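# Pin cable end against reel and lift reel

## Task

With one gripper, close on the reel so that the cable, at a point close to one of its ends, is pinned beneath one of that gripper's fingers. Declare completion only when that single grip is keeping the reel raised well above the table and not moving, the second arm is away from both reel and cable with nothing in its gripper, and the second arm touches the holding arm lightly or not at all.

## Robot and tools

Robot: two arms, left_arm and right_arm, each ending in a two-finger gripper. Base positions in the scene frame are left_arm (+0.038, +0.373, 0) with quat_wxyz (+1.000, 0, 0, -0.020), and right_arm (-0.009, -0.309, 0) with quat_wxyz (+1.000, 0, 0, +0.030). The scene frame origin sits on the table surface midway between the arms. +z is up, +x points out across the table, and left_arm is on the +y side. The arm names do not mean left or right in a picture. Joint ranges (rad), base to hand: waist -2.618 to 3.054, shoulder 0.000 to 3.142, elbow 0.000 to 3.142, wrist pitch -1.571 to 1.571, wrist yaw -1.571 to 1.571, wrist roll -2.094 to 2.094. Each elbow cannot go fully straight.

Gripper frame: fingers extend along the gripper's +z axis and close along its y axis. end_effector_position is the point midway between the pads, roughly 1 cm short of the fingertips. A wrist camera mount also sticks out from each hand.

execute_actions(actions): actions is a list of actions; each action is a list of up to 15 rows; each row is 16 numbers covering both arms even if only one moves: left x, y, z, qw, qx, qy, qz, opening, then right x, y, z, qw, qx, qy, qz, opening. x, y, z are an absolute target for the gripper's end_effector_position in metres, scene frame; the quaternion is an absolute target orientation, w first, scene frame. One row lasts one control step (1/30 s); a table with fewer than 15 rows repeats its final row for the remaining steps. opening runs from -1 (closed) to +1 (fully open, 0.094 m). An action is rejected for both arms if any target lies over 0.6 m from that gripper's current position along any of the gripper's own axes; if the first action fails this against the latest reported state, or any action is malformed, nothing runs. An empty list just returns state and images. To hold orientation, repeat one fixed quaternion in every row rather than copying the slightly drifting reported one.

Motion limits: each step the commanded pose is clipped to within 70 mm and 16 degrees of the measured pose, and position wins over orientation when both cannot be met. After an action the arm stops at most at its last clipped pose, so far targets need further actions. Joint friction can leave the hand up to about 31 mm from the command, and very small commands may not move it. Printed hand positions can be off, more at long reach.

move(target, speed, blocking): target is one 16-number row as above (absolute poses and openings for both arms). Both grippers travel in straight lines and arrive together, taking 0.5 to 10 s (cut off at 10 s). speed is the path's top speed in m/s, 0.002 to 0.5, default 0.25; rotation is capped at twice that in rad/s. Openings are sent at the start. Paths ignore obstacles and the other arm, hands lag and may overshoot speed, and faster or deeper contacts press harder. With blocking=false the call returns after 0.5 s; use wait(0) to check, and call wait or stop before sending another move or action. The result adds a move: line with the ending (done, off_target, moving, held, fault) and limits (paced = pose clipped; held = some steps blocked, after which the arm may speed up), plus each gripper's distance from its target. If only one arm is named, the other finished at rest.

wait(seconds): 0 to 10; runs the scene holding the last commands, returns early if a move ends. stop(): brakes a running move; fingers continue. zoom_image(camera, region): region [x0, y0, x1, y1] in pixels of that camera's latest image, at most 504 by 504. read_manual(section): only "licences", text only. finished_scene(scene): ends the given scene (integer 1 to 2) permanently; the goal must already be met and stay met.

Cameras: cam_head_left, cam_head_right, cam_high, cam_low (504x504 each), cam_left_wrist, cam_right_wrist (616x616 fisheye). A calibration (K, distortion, T_world_to_cam) is supplied for each and may be a few degrees and millimetres off.

Results: the state line `left_arm: …` | `right_arm: …` lists each gripper's position and quaternion. Hand target lines show where each controller is now heading. A pose unreachable line means the clearance check altered or blocked that arm's command. grip_measured gives finger opening on the command scale; the final Joint positions number is opening in metres (each may be off by about 1 mm). Joint torques are raw drive outputs with offsets and noise. FAULT lines report an arm stop; MOTOR HOT warns from 75 °C, at 90 °C that arm halts for 10 s, and at 100 °C it goes limp and drops.

Gripping: to hold something keep commanding an opening below grip_measured, about 0.03 below for a firm hold, less for a gentler one. Pads push about 50 to 62 N, less on thin parts.

Avoid: knocking or placing anything off the table, dropping the reel, slamming or pressing hard into objects, and letting the arms collide or push on each other. To keep an arm still, resend its exact last reported pose and intended opening every call. Loose objects may occasionally be nudged by an outside push.

Each tool is called after "Request:" by a JSON object that holds its "method" and its "body".

## Session

Request:
{"method": "execute_actions", "body": {"actions": []}}

Scene clock: 0.00 s.
left_arm: end_effector_position=(+0.1820, +0.6933, +0.1383) grip_measured=+1.000 end_effector_quat_wxyz=(-0.226, +0.950, -0.116, +0.183) | right_arm: end_effector_position=(+0.4256, -0.0529, +0.2496) grip_measured=+1.000 end_effector_quat_wxyz=(+0.553, -0.389, +0.530, +0.511)
Joint positions: left_arm=[ 1.323  1.407  1.052 -0.689  0.277 -1.69   0.094] | right_arm=[ 0.157  2.03   1.165  1.195 -1.142  0.415  0.094]
Joint velocities: left_arm=[ 0.002  0.002  0.002 -0.007 -0.007  0.037  0.   ] | right_arm=[ 0.012 -0.012 -0.017 -0.139 -0.066 -0.081  0.   ]
Joint torques (N m, as the arm reports them, + toward a larger angle): no reading
Hand target (left_arm): +0.182, +0.693, +0.138; -0.226, +0.950, -0.116, +0.183
Hand target (right_arm): +0.426, -0.053, +0.250; +0.553, -0.389, +0.530, +0.511

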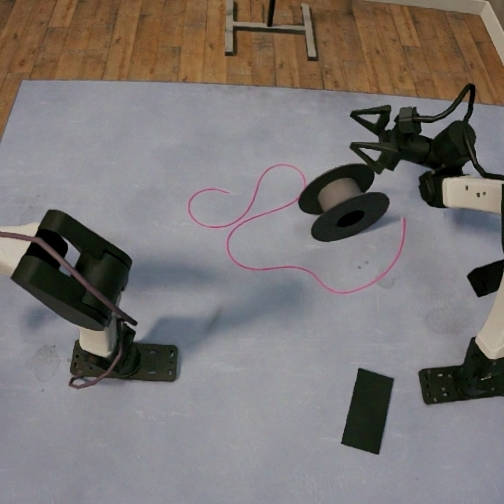

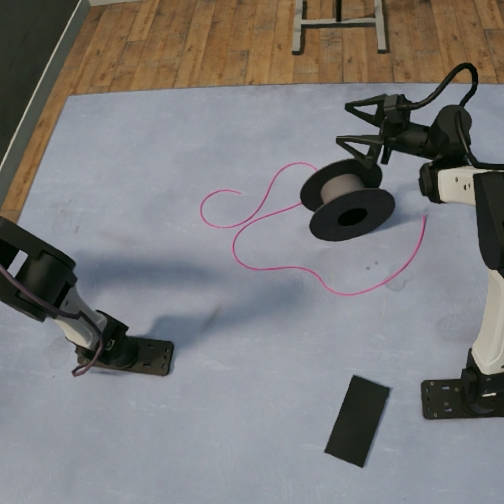

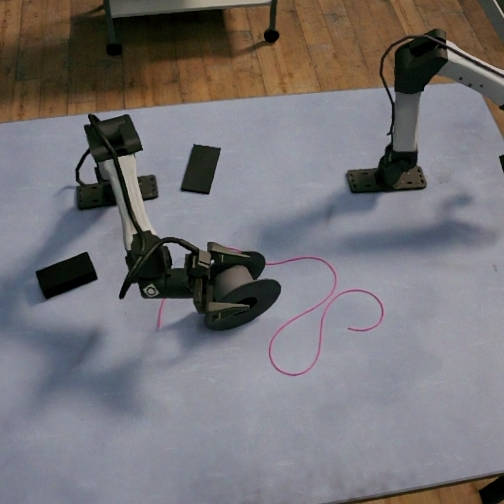

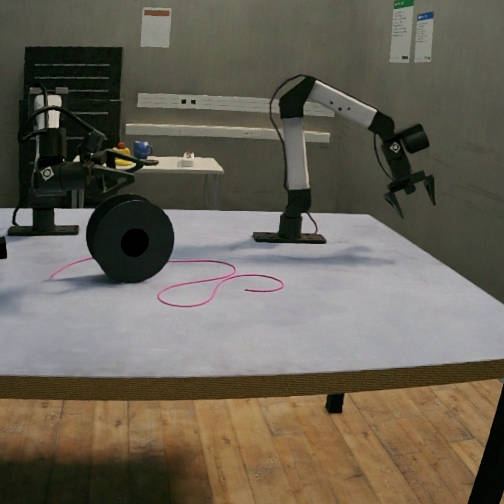

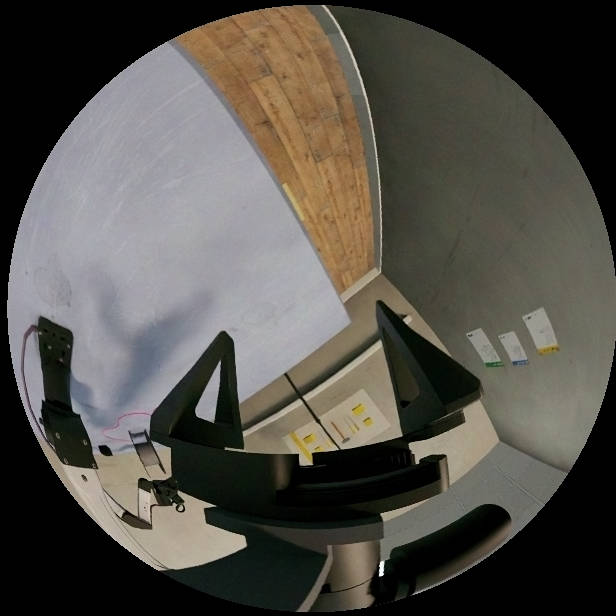

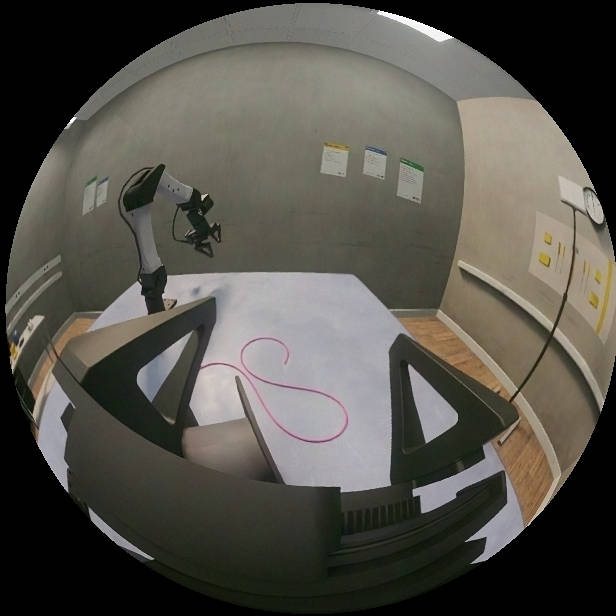

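Request:
{"method": "move", "body": {"target": [0.182,0.693,0.138,-0.226,0.95,-0.116,0.183,1,0.40,-0.2,0.3,0.553,-0.389,0.53,0.511,1], "speed": 0.4}}

Request:
{"method": "move", "body": {"target": [0.182,0.693,0.138,-0.226,0.95,-0.116,0.183,1,0.35,-0.27,0.16,0,0,1,0,0.2], "speed": 0.4}}

Scene clock: 29.07 s.
left_arm: end_effector_position=(+0.1820, +0.6933, +0.1383) grip_measured=+1.000 end_effector_quat_wxyz=(-0.226, +0.950, -0.116, +0.183) | right_arm: end_effector_position=(+0.4004, -0.2027, +0.3065) grip_measured=+1.000 end_effector_quat_wxyz=(+0.557, -0.388, +0.554, +0.482)
Joint positions: left_arm=[ 1.323  1.407  1.052 -0.689  0.277 -1.69   0.094] | right_arm=[-0.222  1.888  1.125  1.566 -1.451  0.902  0.094]
Joint velocities: left_arm=[-0.007 -0.002 -0.017 -0.007 -0.022 -0.007  0.   ] | right_arm=[-0.002  0.007  0.002  0.037  0.007  0.037  0.   ]
Joint torques (N m, as the arm reports them, + toward a larger angle): left_arm=[ 0.15 -6.26  8.49  1.25  0.06  0.01] | right_arm=[ 0.5  -6.77  4.65  1.04  0.39  0.03]
Hand target (left_arm): +0.182, +0.693, +0.138; -0.226, +0.950, -0.116, +0.183
Hand target (right_arm): +0.400, -0.201, +0.300; +0.551, -0.387, +0.556, +0.487
Off the commanded pose (left_arm): 0.000 m, 0 deg.
Off the commanded pose (right_arm): 0.007 m, 4 deg.
joint sent to its limit (right arm) — the command would take joint 4 (wrist pitch) past its upper limit, so that joint was sent only as far as its limit.
move: off_target (right_arm)
camera_calibration (this result's frames):
cam_right_wrist: T_world_to_cam=[[0.964419, -0.232539, 0.125787, -0.472458], [-0.0144305, -0.521372, -0.853208, 0.176507], [0.263986, 0.821034, -0.506176, 0.306748], [0, 0, 0, 1]] pos_world=[0.377217, -0.26969, 0.365295]

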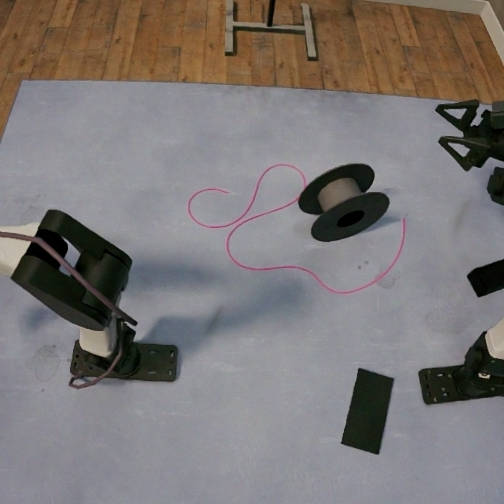

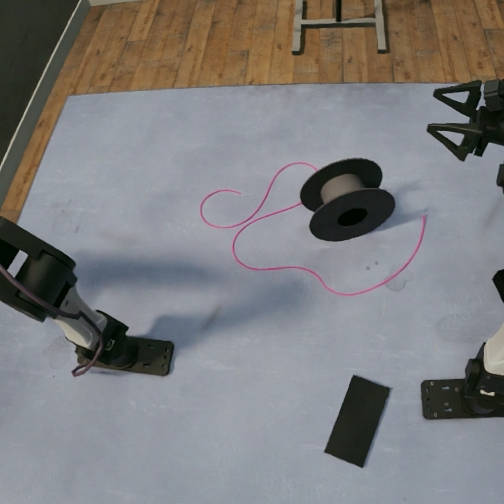

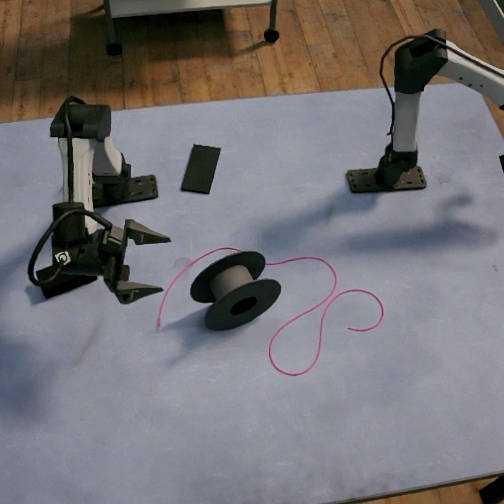

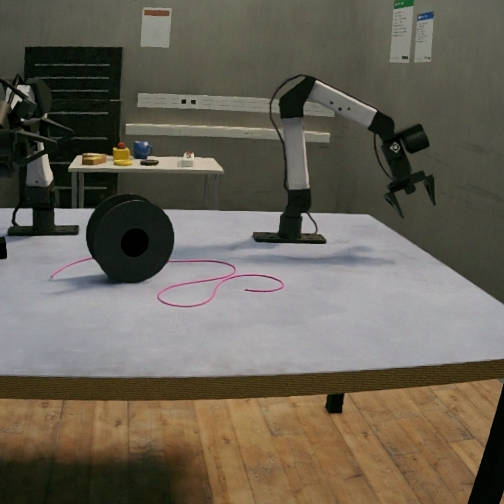

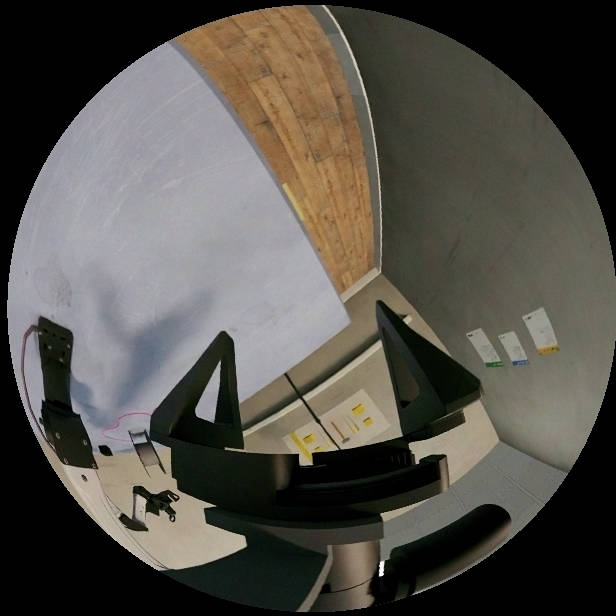

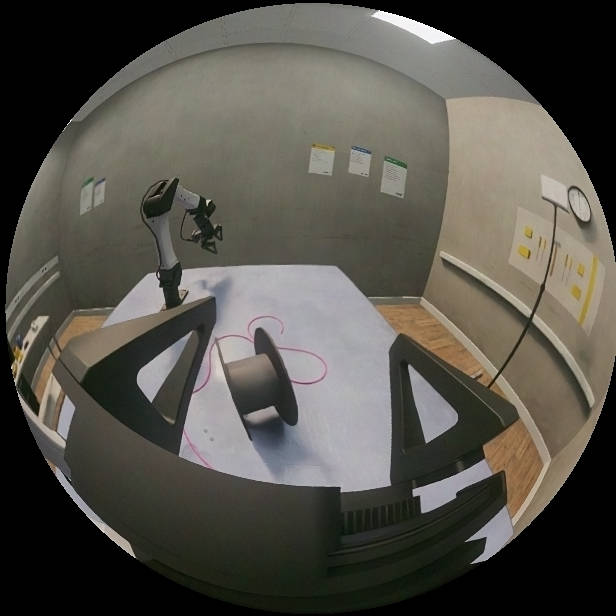

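Scene clock: 32.63 s.
left_arm: end_effector_position=(+0.1820, +0.6933, +0.1383) grip_measured=+1.000 end_effector_quat_wxyz=(-0.226, +0.950, -0.116, +0.183) | right_arm: end_effector_position=(+0.3507, -0.2724, +0.1530) grip_measured=+0.202 end_effector_quat_wxyz=(-0.006, -0.003, +1.000, -0.003)
Joint positions: left_arm=[ 1.323  1.407  1.052 -0.689  0.277 -1.69   0.094] | right_arm=[ 0.043  1.939  1.854 -1.498  0.005  0.097  0.056]
Joint velocities: left_arm=[-0.002 -0.002 -0.017  0.022  0.066  0.007  0.   ] | right_arm=[ 0.012 -0.017  0.002 -0.037 -0.051  0.066 -0.   ]
Joint torques (N m, as the arm reports them, + toward a larger angle): left_arm=[ 0.2  -6.24  8.33  1.26  0.03  0.  ] | right_arm=[ 0.71 -7.92  7.29  0.2   0.17  0.02]
Hand target (left_arm): +0.182, +0.693, +0.138; -0.226, +0.950, -0.116, +0.183
Hand target (right_arm): +0.354, -0.271, +0.157; +0.001, -0.003, +1.000, -0.007
Off the commanded pose (left_arm): 0.000 m, 0 deg.
Off the commanded pose (right_arm): 0.007 m, 1 deg.
move: done; limits=paced
camera_calibration (this result's frames):
cam_right_wrist: T_world_to_cam=[[0.230514, -0.972919, -0.017092, -0.343826], [-0.782676, -0.195819, 0.590824, 0.14571], [-0.578171, -0.122816, -0.806619, 0.383585], [0, 0, 0, 1]] pos_world=[0.415078, -0.258872, 0.217442]

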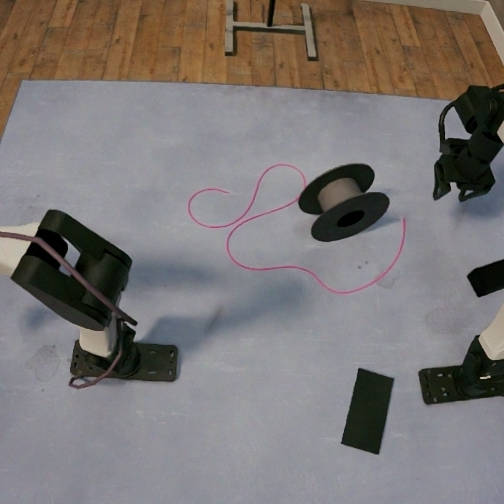

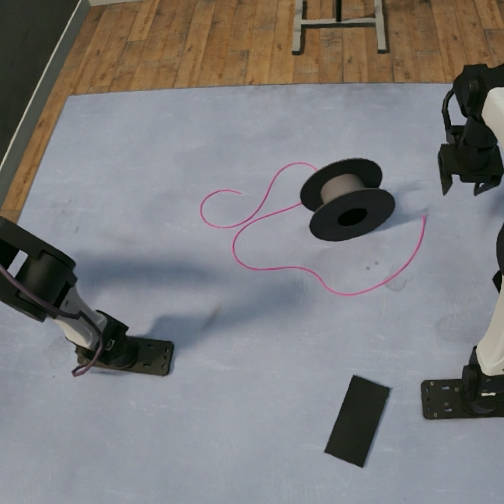

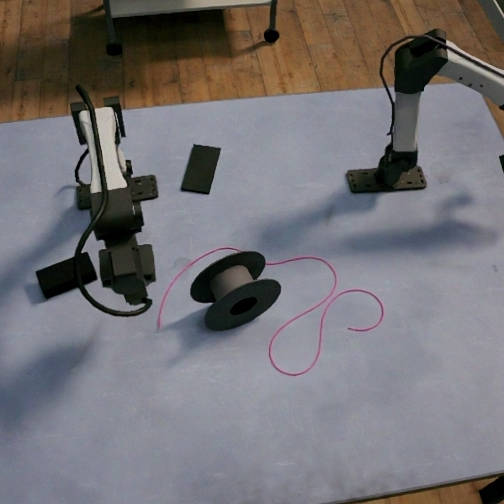

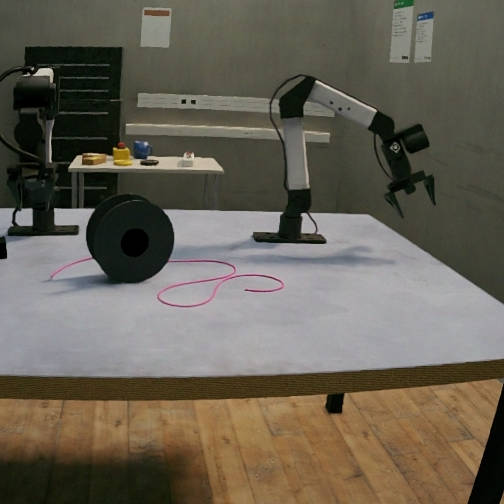

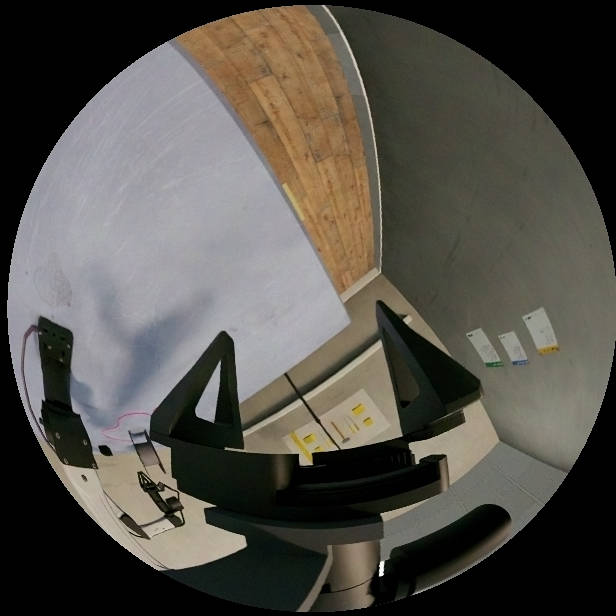

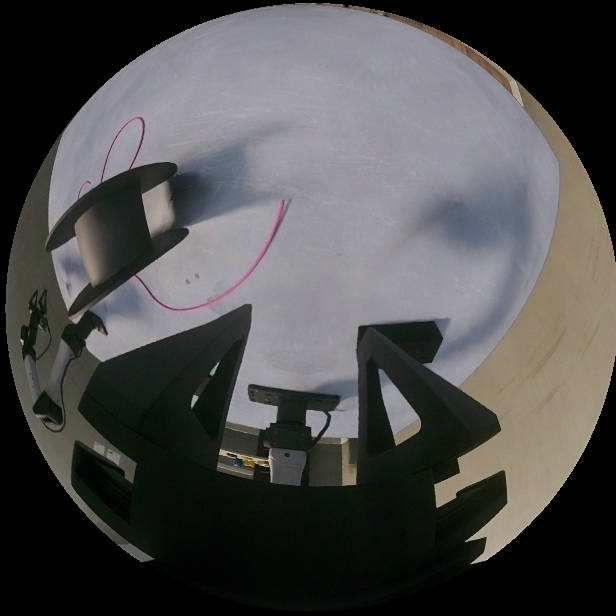

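Request:
{"method": "move", "body": {"target": [0.182,0.693,0.138,-0.226,0.95,-0.116,0.183,1,0.365,-0.235,0.04,0,0,1,0,0.0]}}

Scene clock: 43.90 s.
left_arm: end_effector_position=(+0.1820, +0.6933, +0.1383) grip_measured=+1.000 end_effector_quat_wxyz=(-0.226, +0.950, -0.116, +0.183) | right_arm: end_effector_position=(+0.3660, -0.2388, +0.0411) grip_measured=+0.002 end_effector_quat_wxyz=(-0.002, +0.002, +1.000, -0.002)
Joint positions: left_arm=[ 1.323  1.407  1.052 -0.689  0.277 -1.69   0.094] | right_arm=[ 0.126  2.035  1.544 -1.085  0.004  0.19   0.047]
Joint velocities: left_arm=[ 0.022 -0.002 -0.017 -0.051  0.051  0.022  0.   ] | right_arm=[ 0.012 -0.002 -0.012  0.037  0.022  0.022 -0.   ]
Joint torques (N m, as the arm reports them, + toward a larger angle): left_arm=[ 0.13 -6.27  8.34  1.27  0.04  0.  ] | right_arm=[ 0.88 -9.5   4.45  0.38 -0.05  0.01]
Hand target (left_arm): +0.182, +0.693, +0.138; -0.226, +0.950, -0.116, +0.183
Hand target (right_arm): +0.365, -0.234, +0.040; +0.000, +0.000, +1.000, +0.001
Off the commanded pose (left_arm): 0.000 m, 0 deg.
Off the commanded pose (right_arm): 0.004 m, 0 deg.
move: done
camera_calibration (this result's frames):
cam_right_wrist: T_world_to_cam=[[0.2217, -0.974969, -0.0168921, -0.313833], [-0.788185, -0.189372, 0.585579, 0.234096], [-0.57412, -0.116509, -0.810439, 0.306409], [0, 0, 0, 1]] pos_world=[0.430003, -0.225947, 0.105943]

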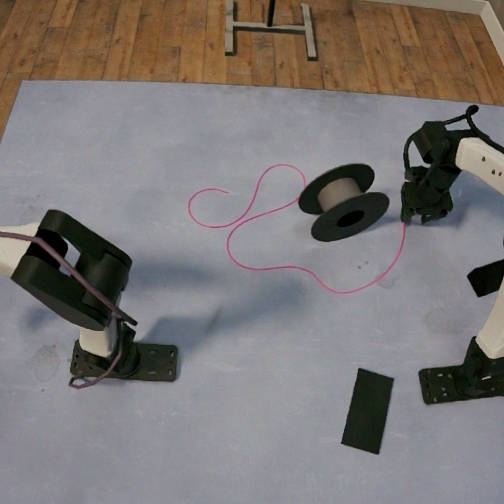

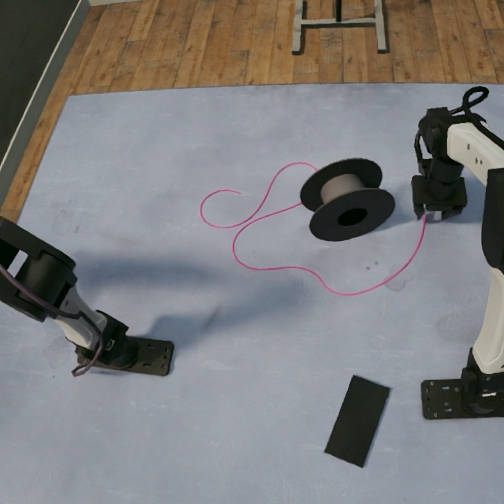

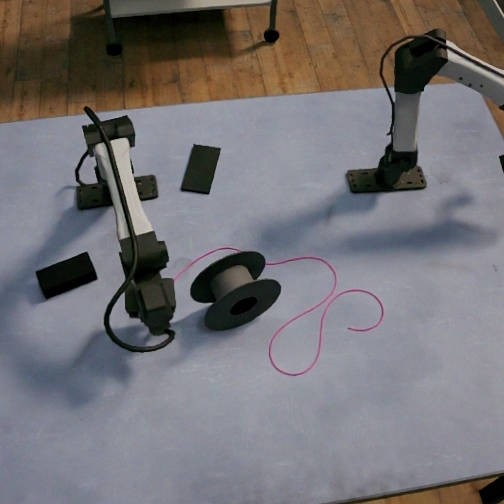

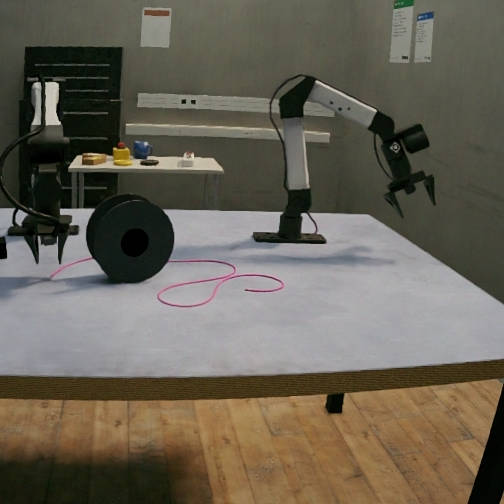

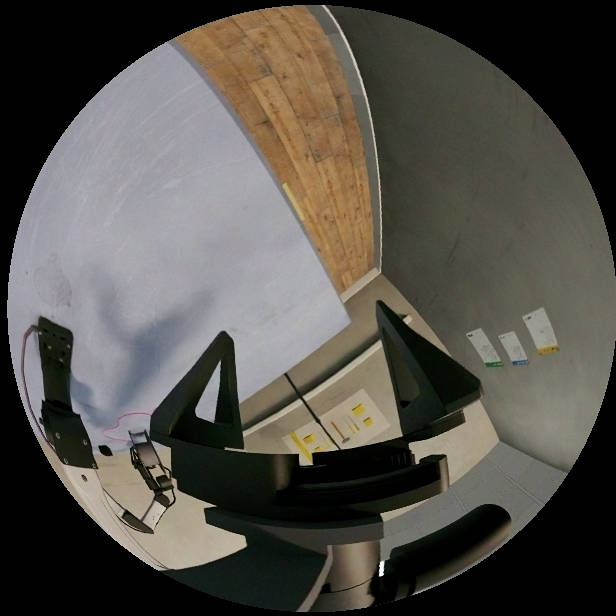

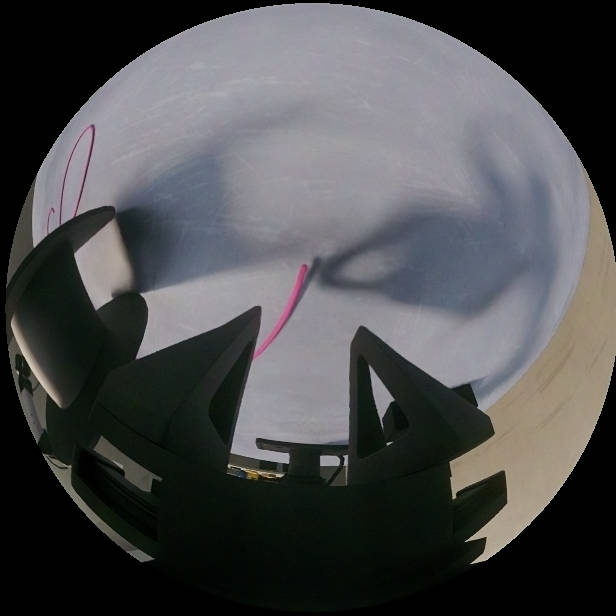

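Request:
{"method": "move", "body": {"target": [0.182,0.693,0.138,-0.226,0.95,-0.116,0.183,1,0.36,-0.224,0.008,0,0,1,0,-0.2], "speed": 0.08}}

Request:
{"method": "move", "body": {"target": [0.182,0.693,0.138,-0.226,0.95,-0.116,0.183,1,0.36,-0.224,0.008,0,0,1,0,-1]}}

Request:
{"method": "move", "body": {"target": [0.182,0.693,0.138,-0.226,0.95,-0.116,0.183,1,0.33,-0.224,0.23,0.17,0,0.985,0,-1]}}

Scene clock: 53.20 s.
left_arm: end_effector_position=(+0.1820, +0.6933, +0.1383) grip_measured=+1.000 end_effector_quat_wxyz=(-0.226, +0.950, -0.116, +0.183) | right_arm: end_effector_position=(+0.3629, -0.2280, +0.0127) grip_measured=-0.198 end_effector_quat_wxyz=(+0.003, +0.002, +1.000, -0.001)
Joint positions: left_arm=[ 1.323  1.407  1.052 -0.689  0.277 -1.69   0.094] | right_arm=[ 0.156  2.055  1.456 -0.967  0.004  0.22   0.038]
Joint velocities: left_arm=[-0.017  0.012 -0.002 -0.066  0.022 -0.037  0.   ] | right_arm=[-0.007  0.012 -0.012  0.051 -0.037 -0.037 -0.002]
Joint torques (N m, as the arm reports them, + toward a larger angle): left_arm=[ 0.21 -6.24  8.44  1.24  0.05 -0.02] | right_arm=[ 0.81 -8.83  4.17  0.53 -0.05 -0.02]
Hand target (left_arm): +0.182, +0.693, +0.138; -0.226, +0.950, -0.116, +0.183
Hand target (right_arm): +0.360, -0.224, +0.008; -0.000, +0.000, +1.000, +0.000
Off the commanded pose (left_arm): 0.000 m, 0 deg.
Off the commanded pose (right_arm): 0.007 m, 0 deg.
move: done
camera_calibration (this result's frames):
cam_right_wrist: T_world_to_cam=[[0.221127, -0.975103, -0.0166416, -0.302941], [-0.79426, -0.189966, 0.577117, 0.252518], [-0.56591, -0.114398, -0.816492, 0.280458], [0, 0, 0, 1]] pos_world=[0.426267, -0.215346, 0.0782178]

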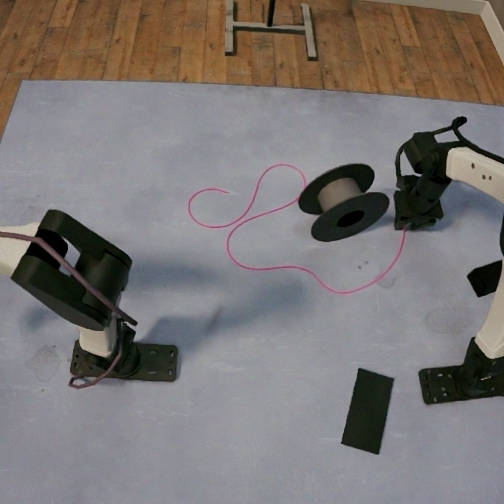

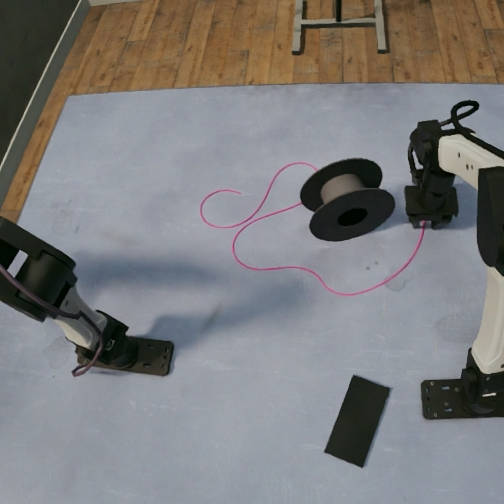

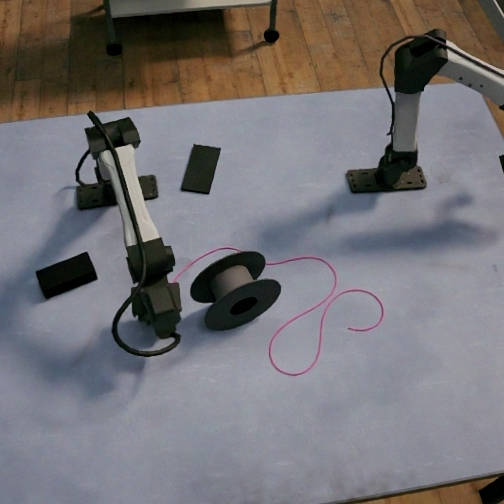

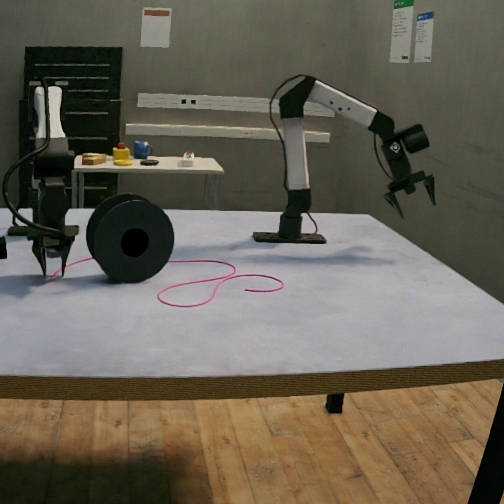

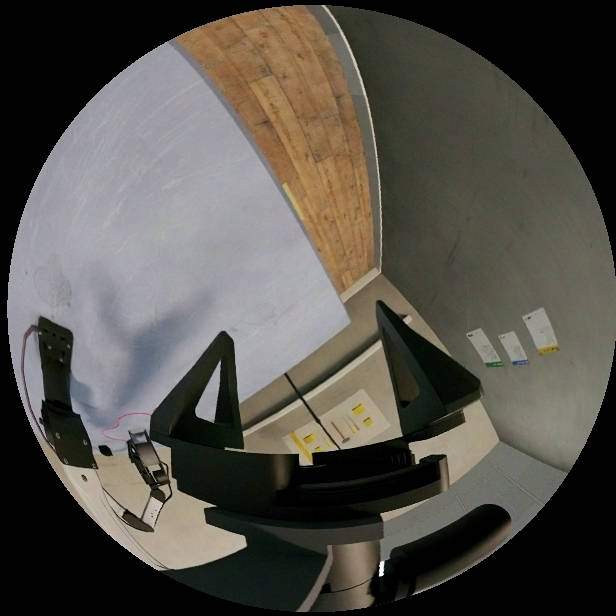

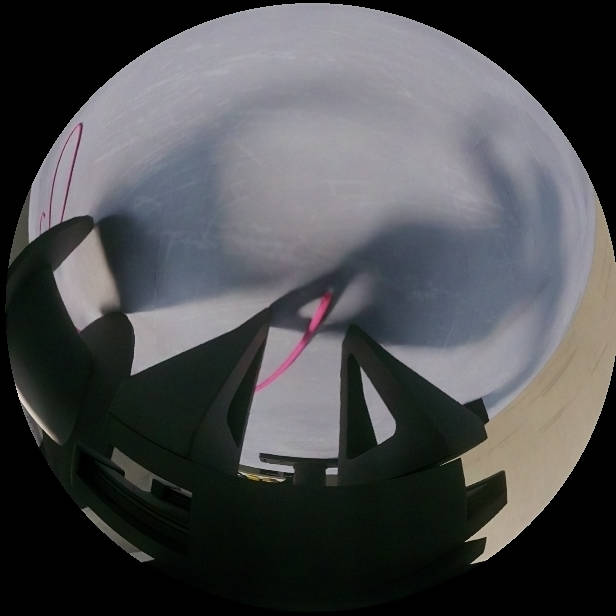

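Scene clock: 53.90 s.
left_arm: end_effector_position=(+0.1820, +0.6933, +0.1383) grip_measured=+1.000 end_effector_quat_wxyz=(-0.226, +0.950, -0.116, +0.183) | right_arm: end_effector_position=(+0.3630, -0.2280, +0.0127) grip_measured=-0.982 end_effector_quat_wxyz=(+0.003, +0.002, +1.000, -0.001)
Joint positions: left_arm=[ 1.323  1.407  1.052 -0.689  0.277 -1.69   0.094] | right_arm=[ 0.156  2.055  1.456 -0.967  0.004  0.22   0.001]
Joint velocities: left_arm=[ 0.007  0.002 -0.007 -0.051 -0.081  0.007  0.   ] | right_arm=[-0.007 -0.022  0.002 -0.007 -0.022 -0.007 -0.   ]
Joint torques (N m, as the arm reports them, + toward a larger angle): left_arm=[ 0.13 -6.24  8.36  1.27  0.03 -0.01] | right_arm=[ 0.94 -8.83  4.12  0.47 -0.03 -0.02]
Hand target (left_arm): +0.182, +0.693, +0.138; -0.226, +0.950, -0.116, +0.183
Hand target (right_arm): +0.360, -0.224, +0.008; -0.000, +0.000, +1.000, +0.000
Off the commanded pose (left_arm): 0.000 m, 0 deg.
Off the commanded pose (right_arm): 0.007 m, 0 deg.
move: done
camera_calibration (this result's frames):
cam_right_wrist: T_world_to_cam=[[0.220761, -0.975186, -0.0166406, -0.302828], [-0.794548, -0.189711, 0.576804, 0.252761], [-0.565648, -0.114114, -0.816713, 0.280485], [0, 0, 0, 1]] pos_world=[0.426339, -0.215355, 0.078243]

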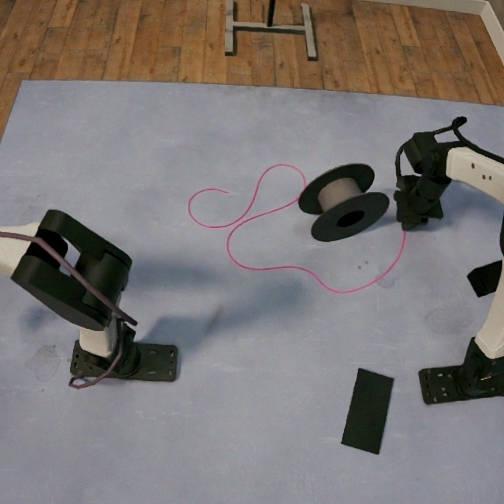

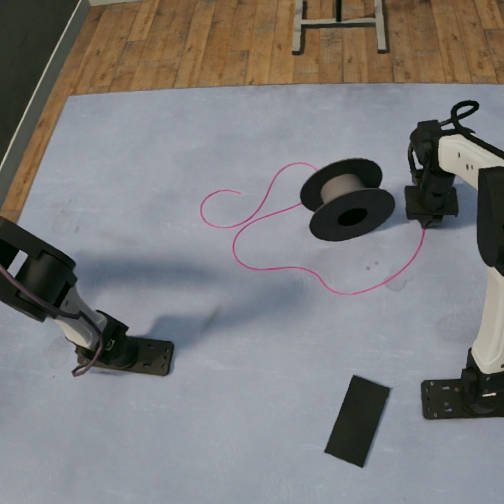

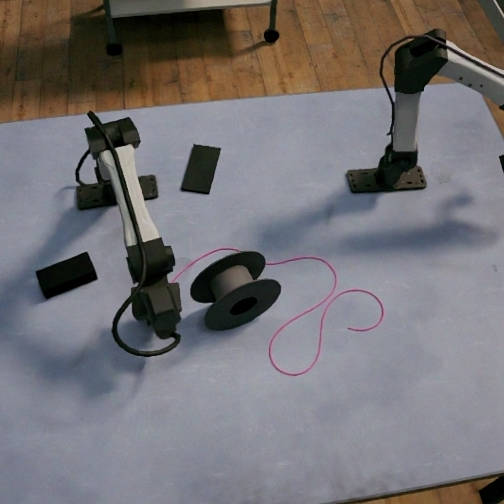

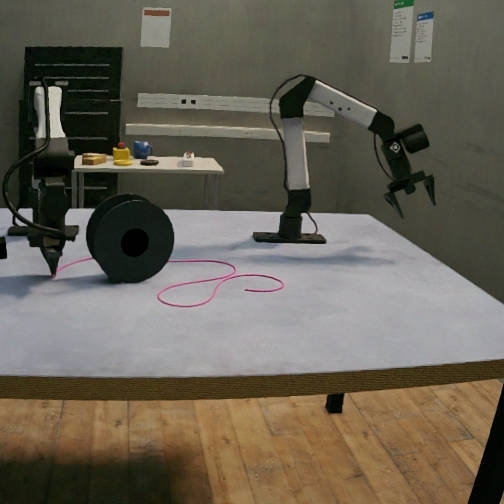

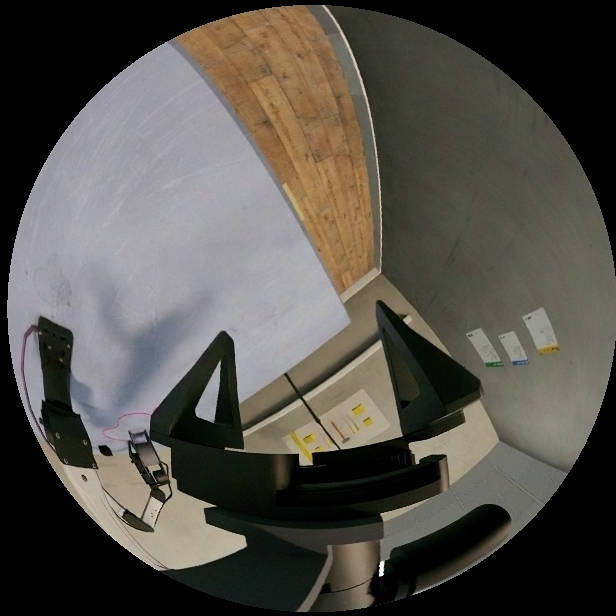

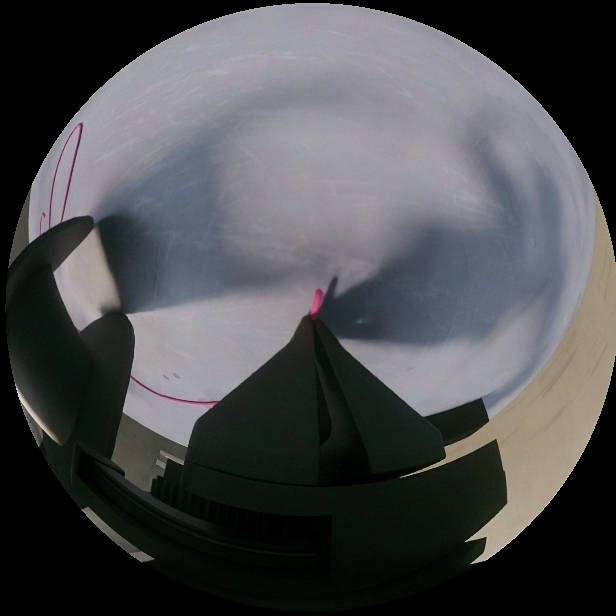

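Scene clock: 55.47 s.
left_arm: end_effector_position=(+0.1820, +0.6933, +0.1383) grip_measured=+1.000 end_effector_quat_wxyz=(-0.226, +0.950, -0.116, +0.183) | right_arm: end_effector_position=(+0.3282, -0.2271, +0.2256) grip_measured=-0.982 end_effector_quat_wxyz=(+0.160, +0.004, +0.987, +0.001)
Joint positions: left_arm=[ 1.323  1.407  1.052 -0.689  0.277 -1.69   0.094] | right_arm=[ 0.221  1.619  1.71  -1.351  0.086  0.275  0.001]
Joint velocities: left_arm=[ 0.007 -0.007 -0.002 -0.037  0.022 -0.022  0.   ] | right_arm=[ 0.002  0.022 -0.007 -0.051 -0.007 -0.11  -0.   ]
Joint torques (N m, as the arm reports them, + toward a larger angle): left_arm=[ 0.14 -6.24  8.36  1.27  0.05 -0.01] | right_arm=[ 1.17 -5.98  6.96  0.97  0.19 -0.03]
Hand target (left_arm): +0.182, +0.693, +0.138; -0.226, +0.950, -0.116, +0.183
Hand target (right_arm): +0.329, -0.224, +0.233; +0.170, +0.002, +0.985, +0.001
Off the commanded pose (left_arm): 0.000 m, 0 deg.
Off the commanded pose (right_arm): 0.006 m, 1 deg.
move: done
camera_calibration (this result's frames):
cam_right_wrist: T_world_to_cam=[[0.212947, -0.975866, 0.0483683, -0.303026], [-0.934951, -0.189142, 0.300153, 0.211136], [-0.28376, -0.109138, -0.952664, 0.374138], [0, 0, 0, 1]] pos_world=[0.368096, -0.214945, 0.307712]

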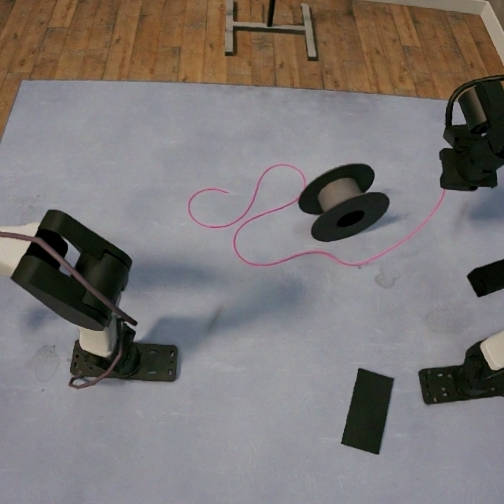

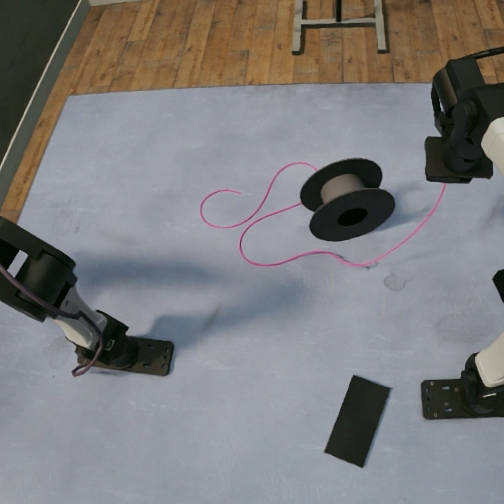

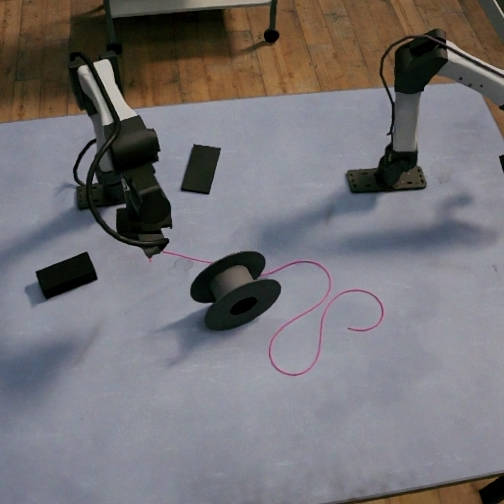

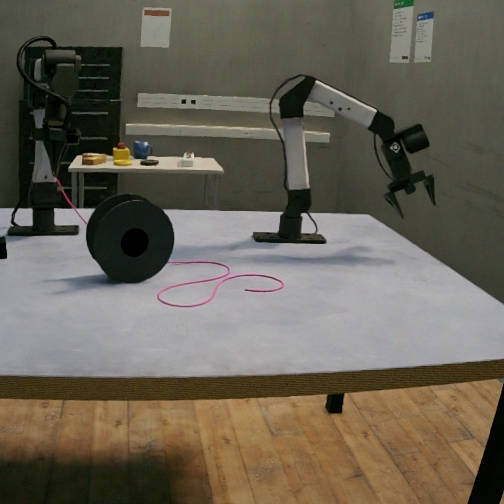

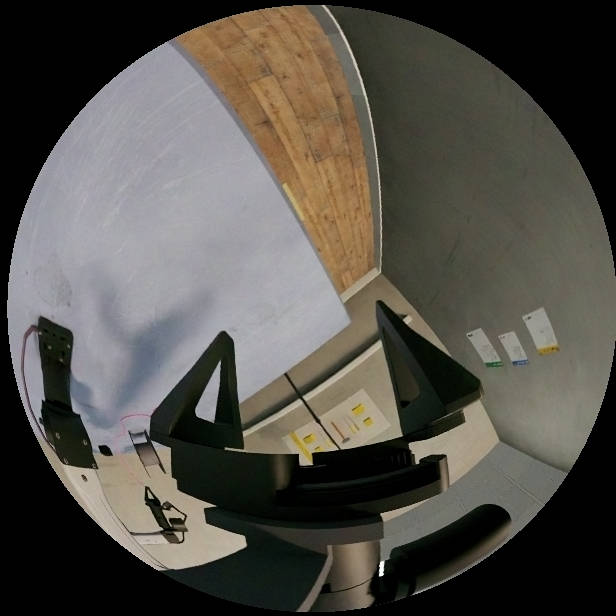

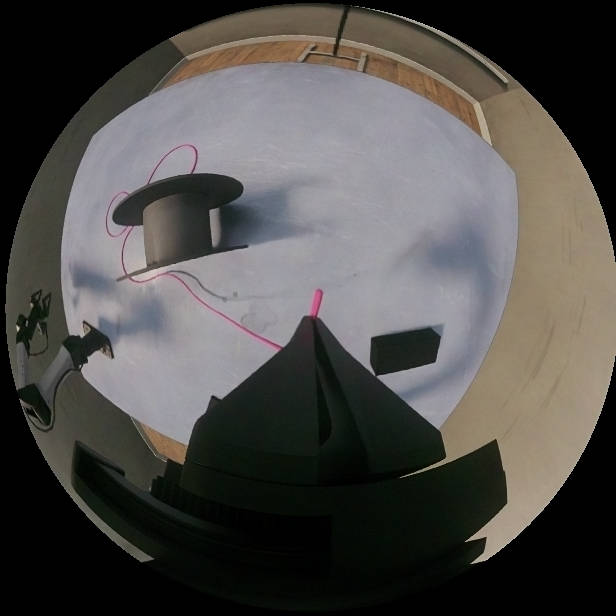

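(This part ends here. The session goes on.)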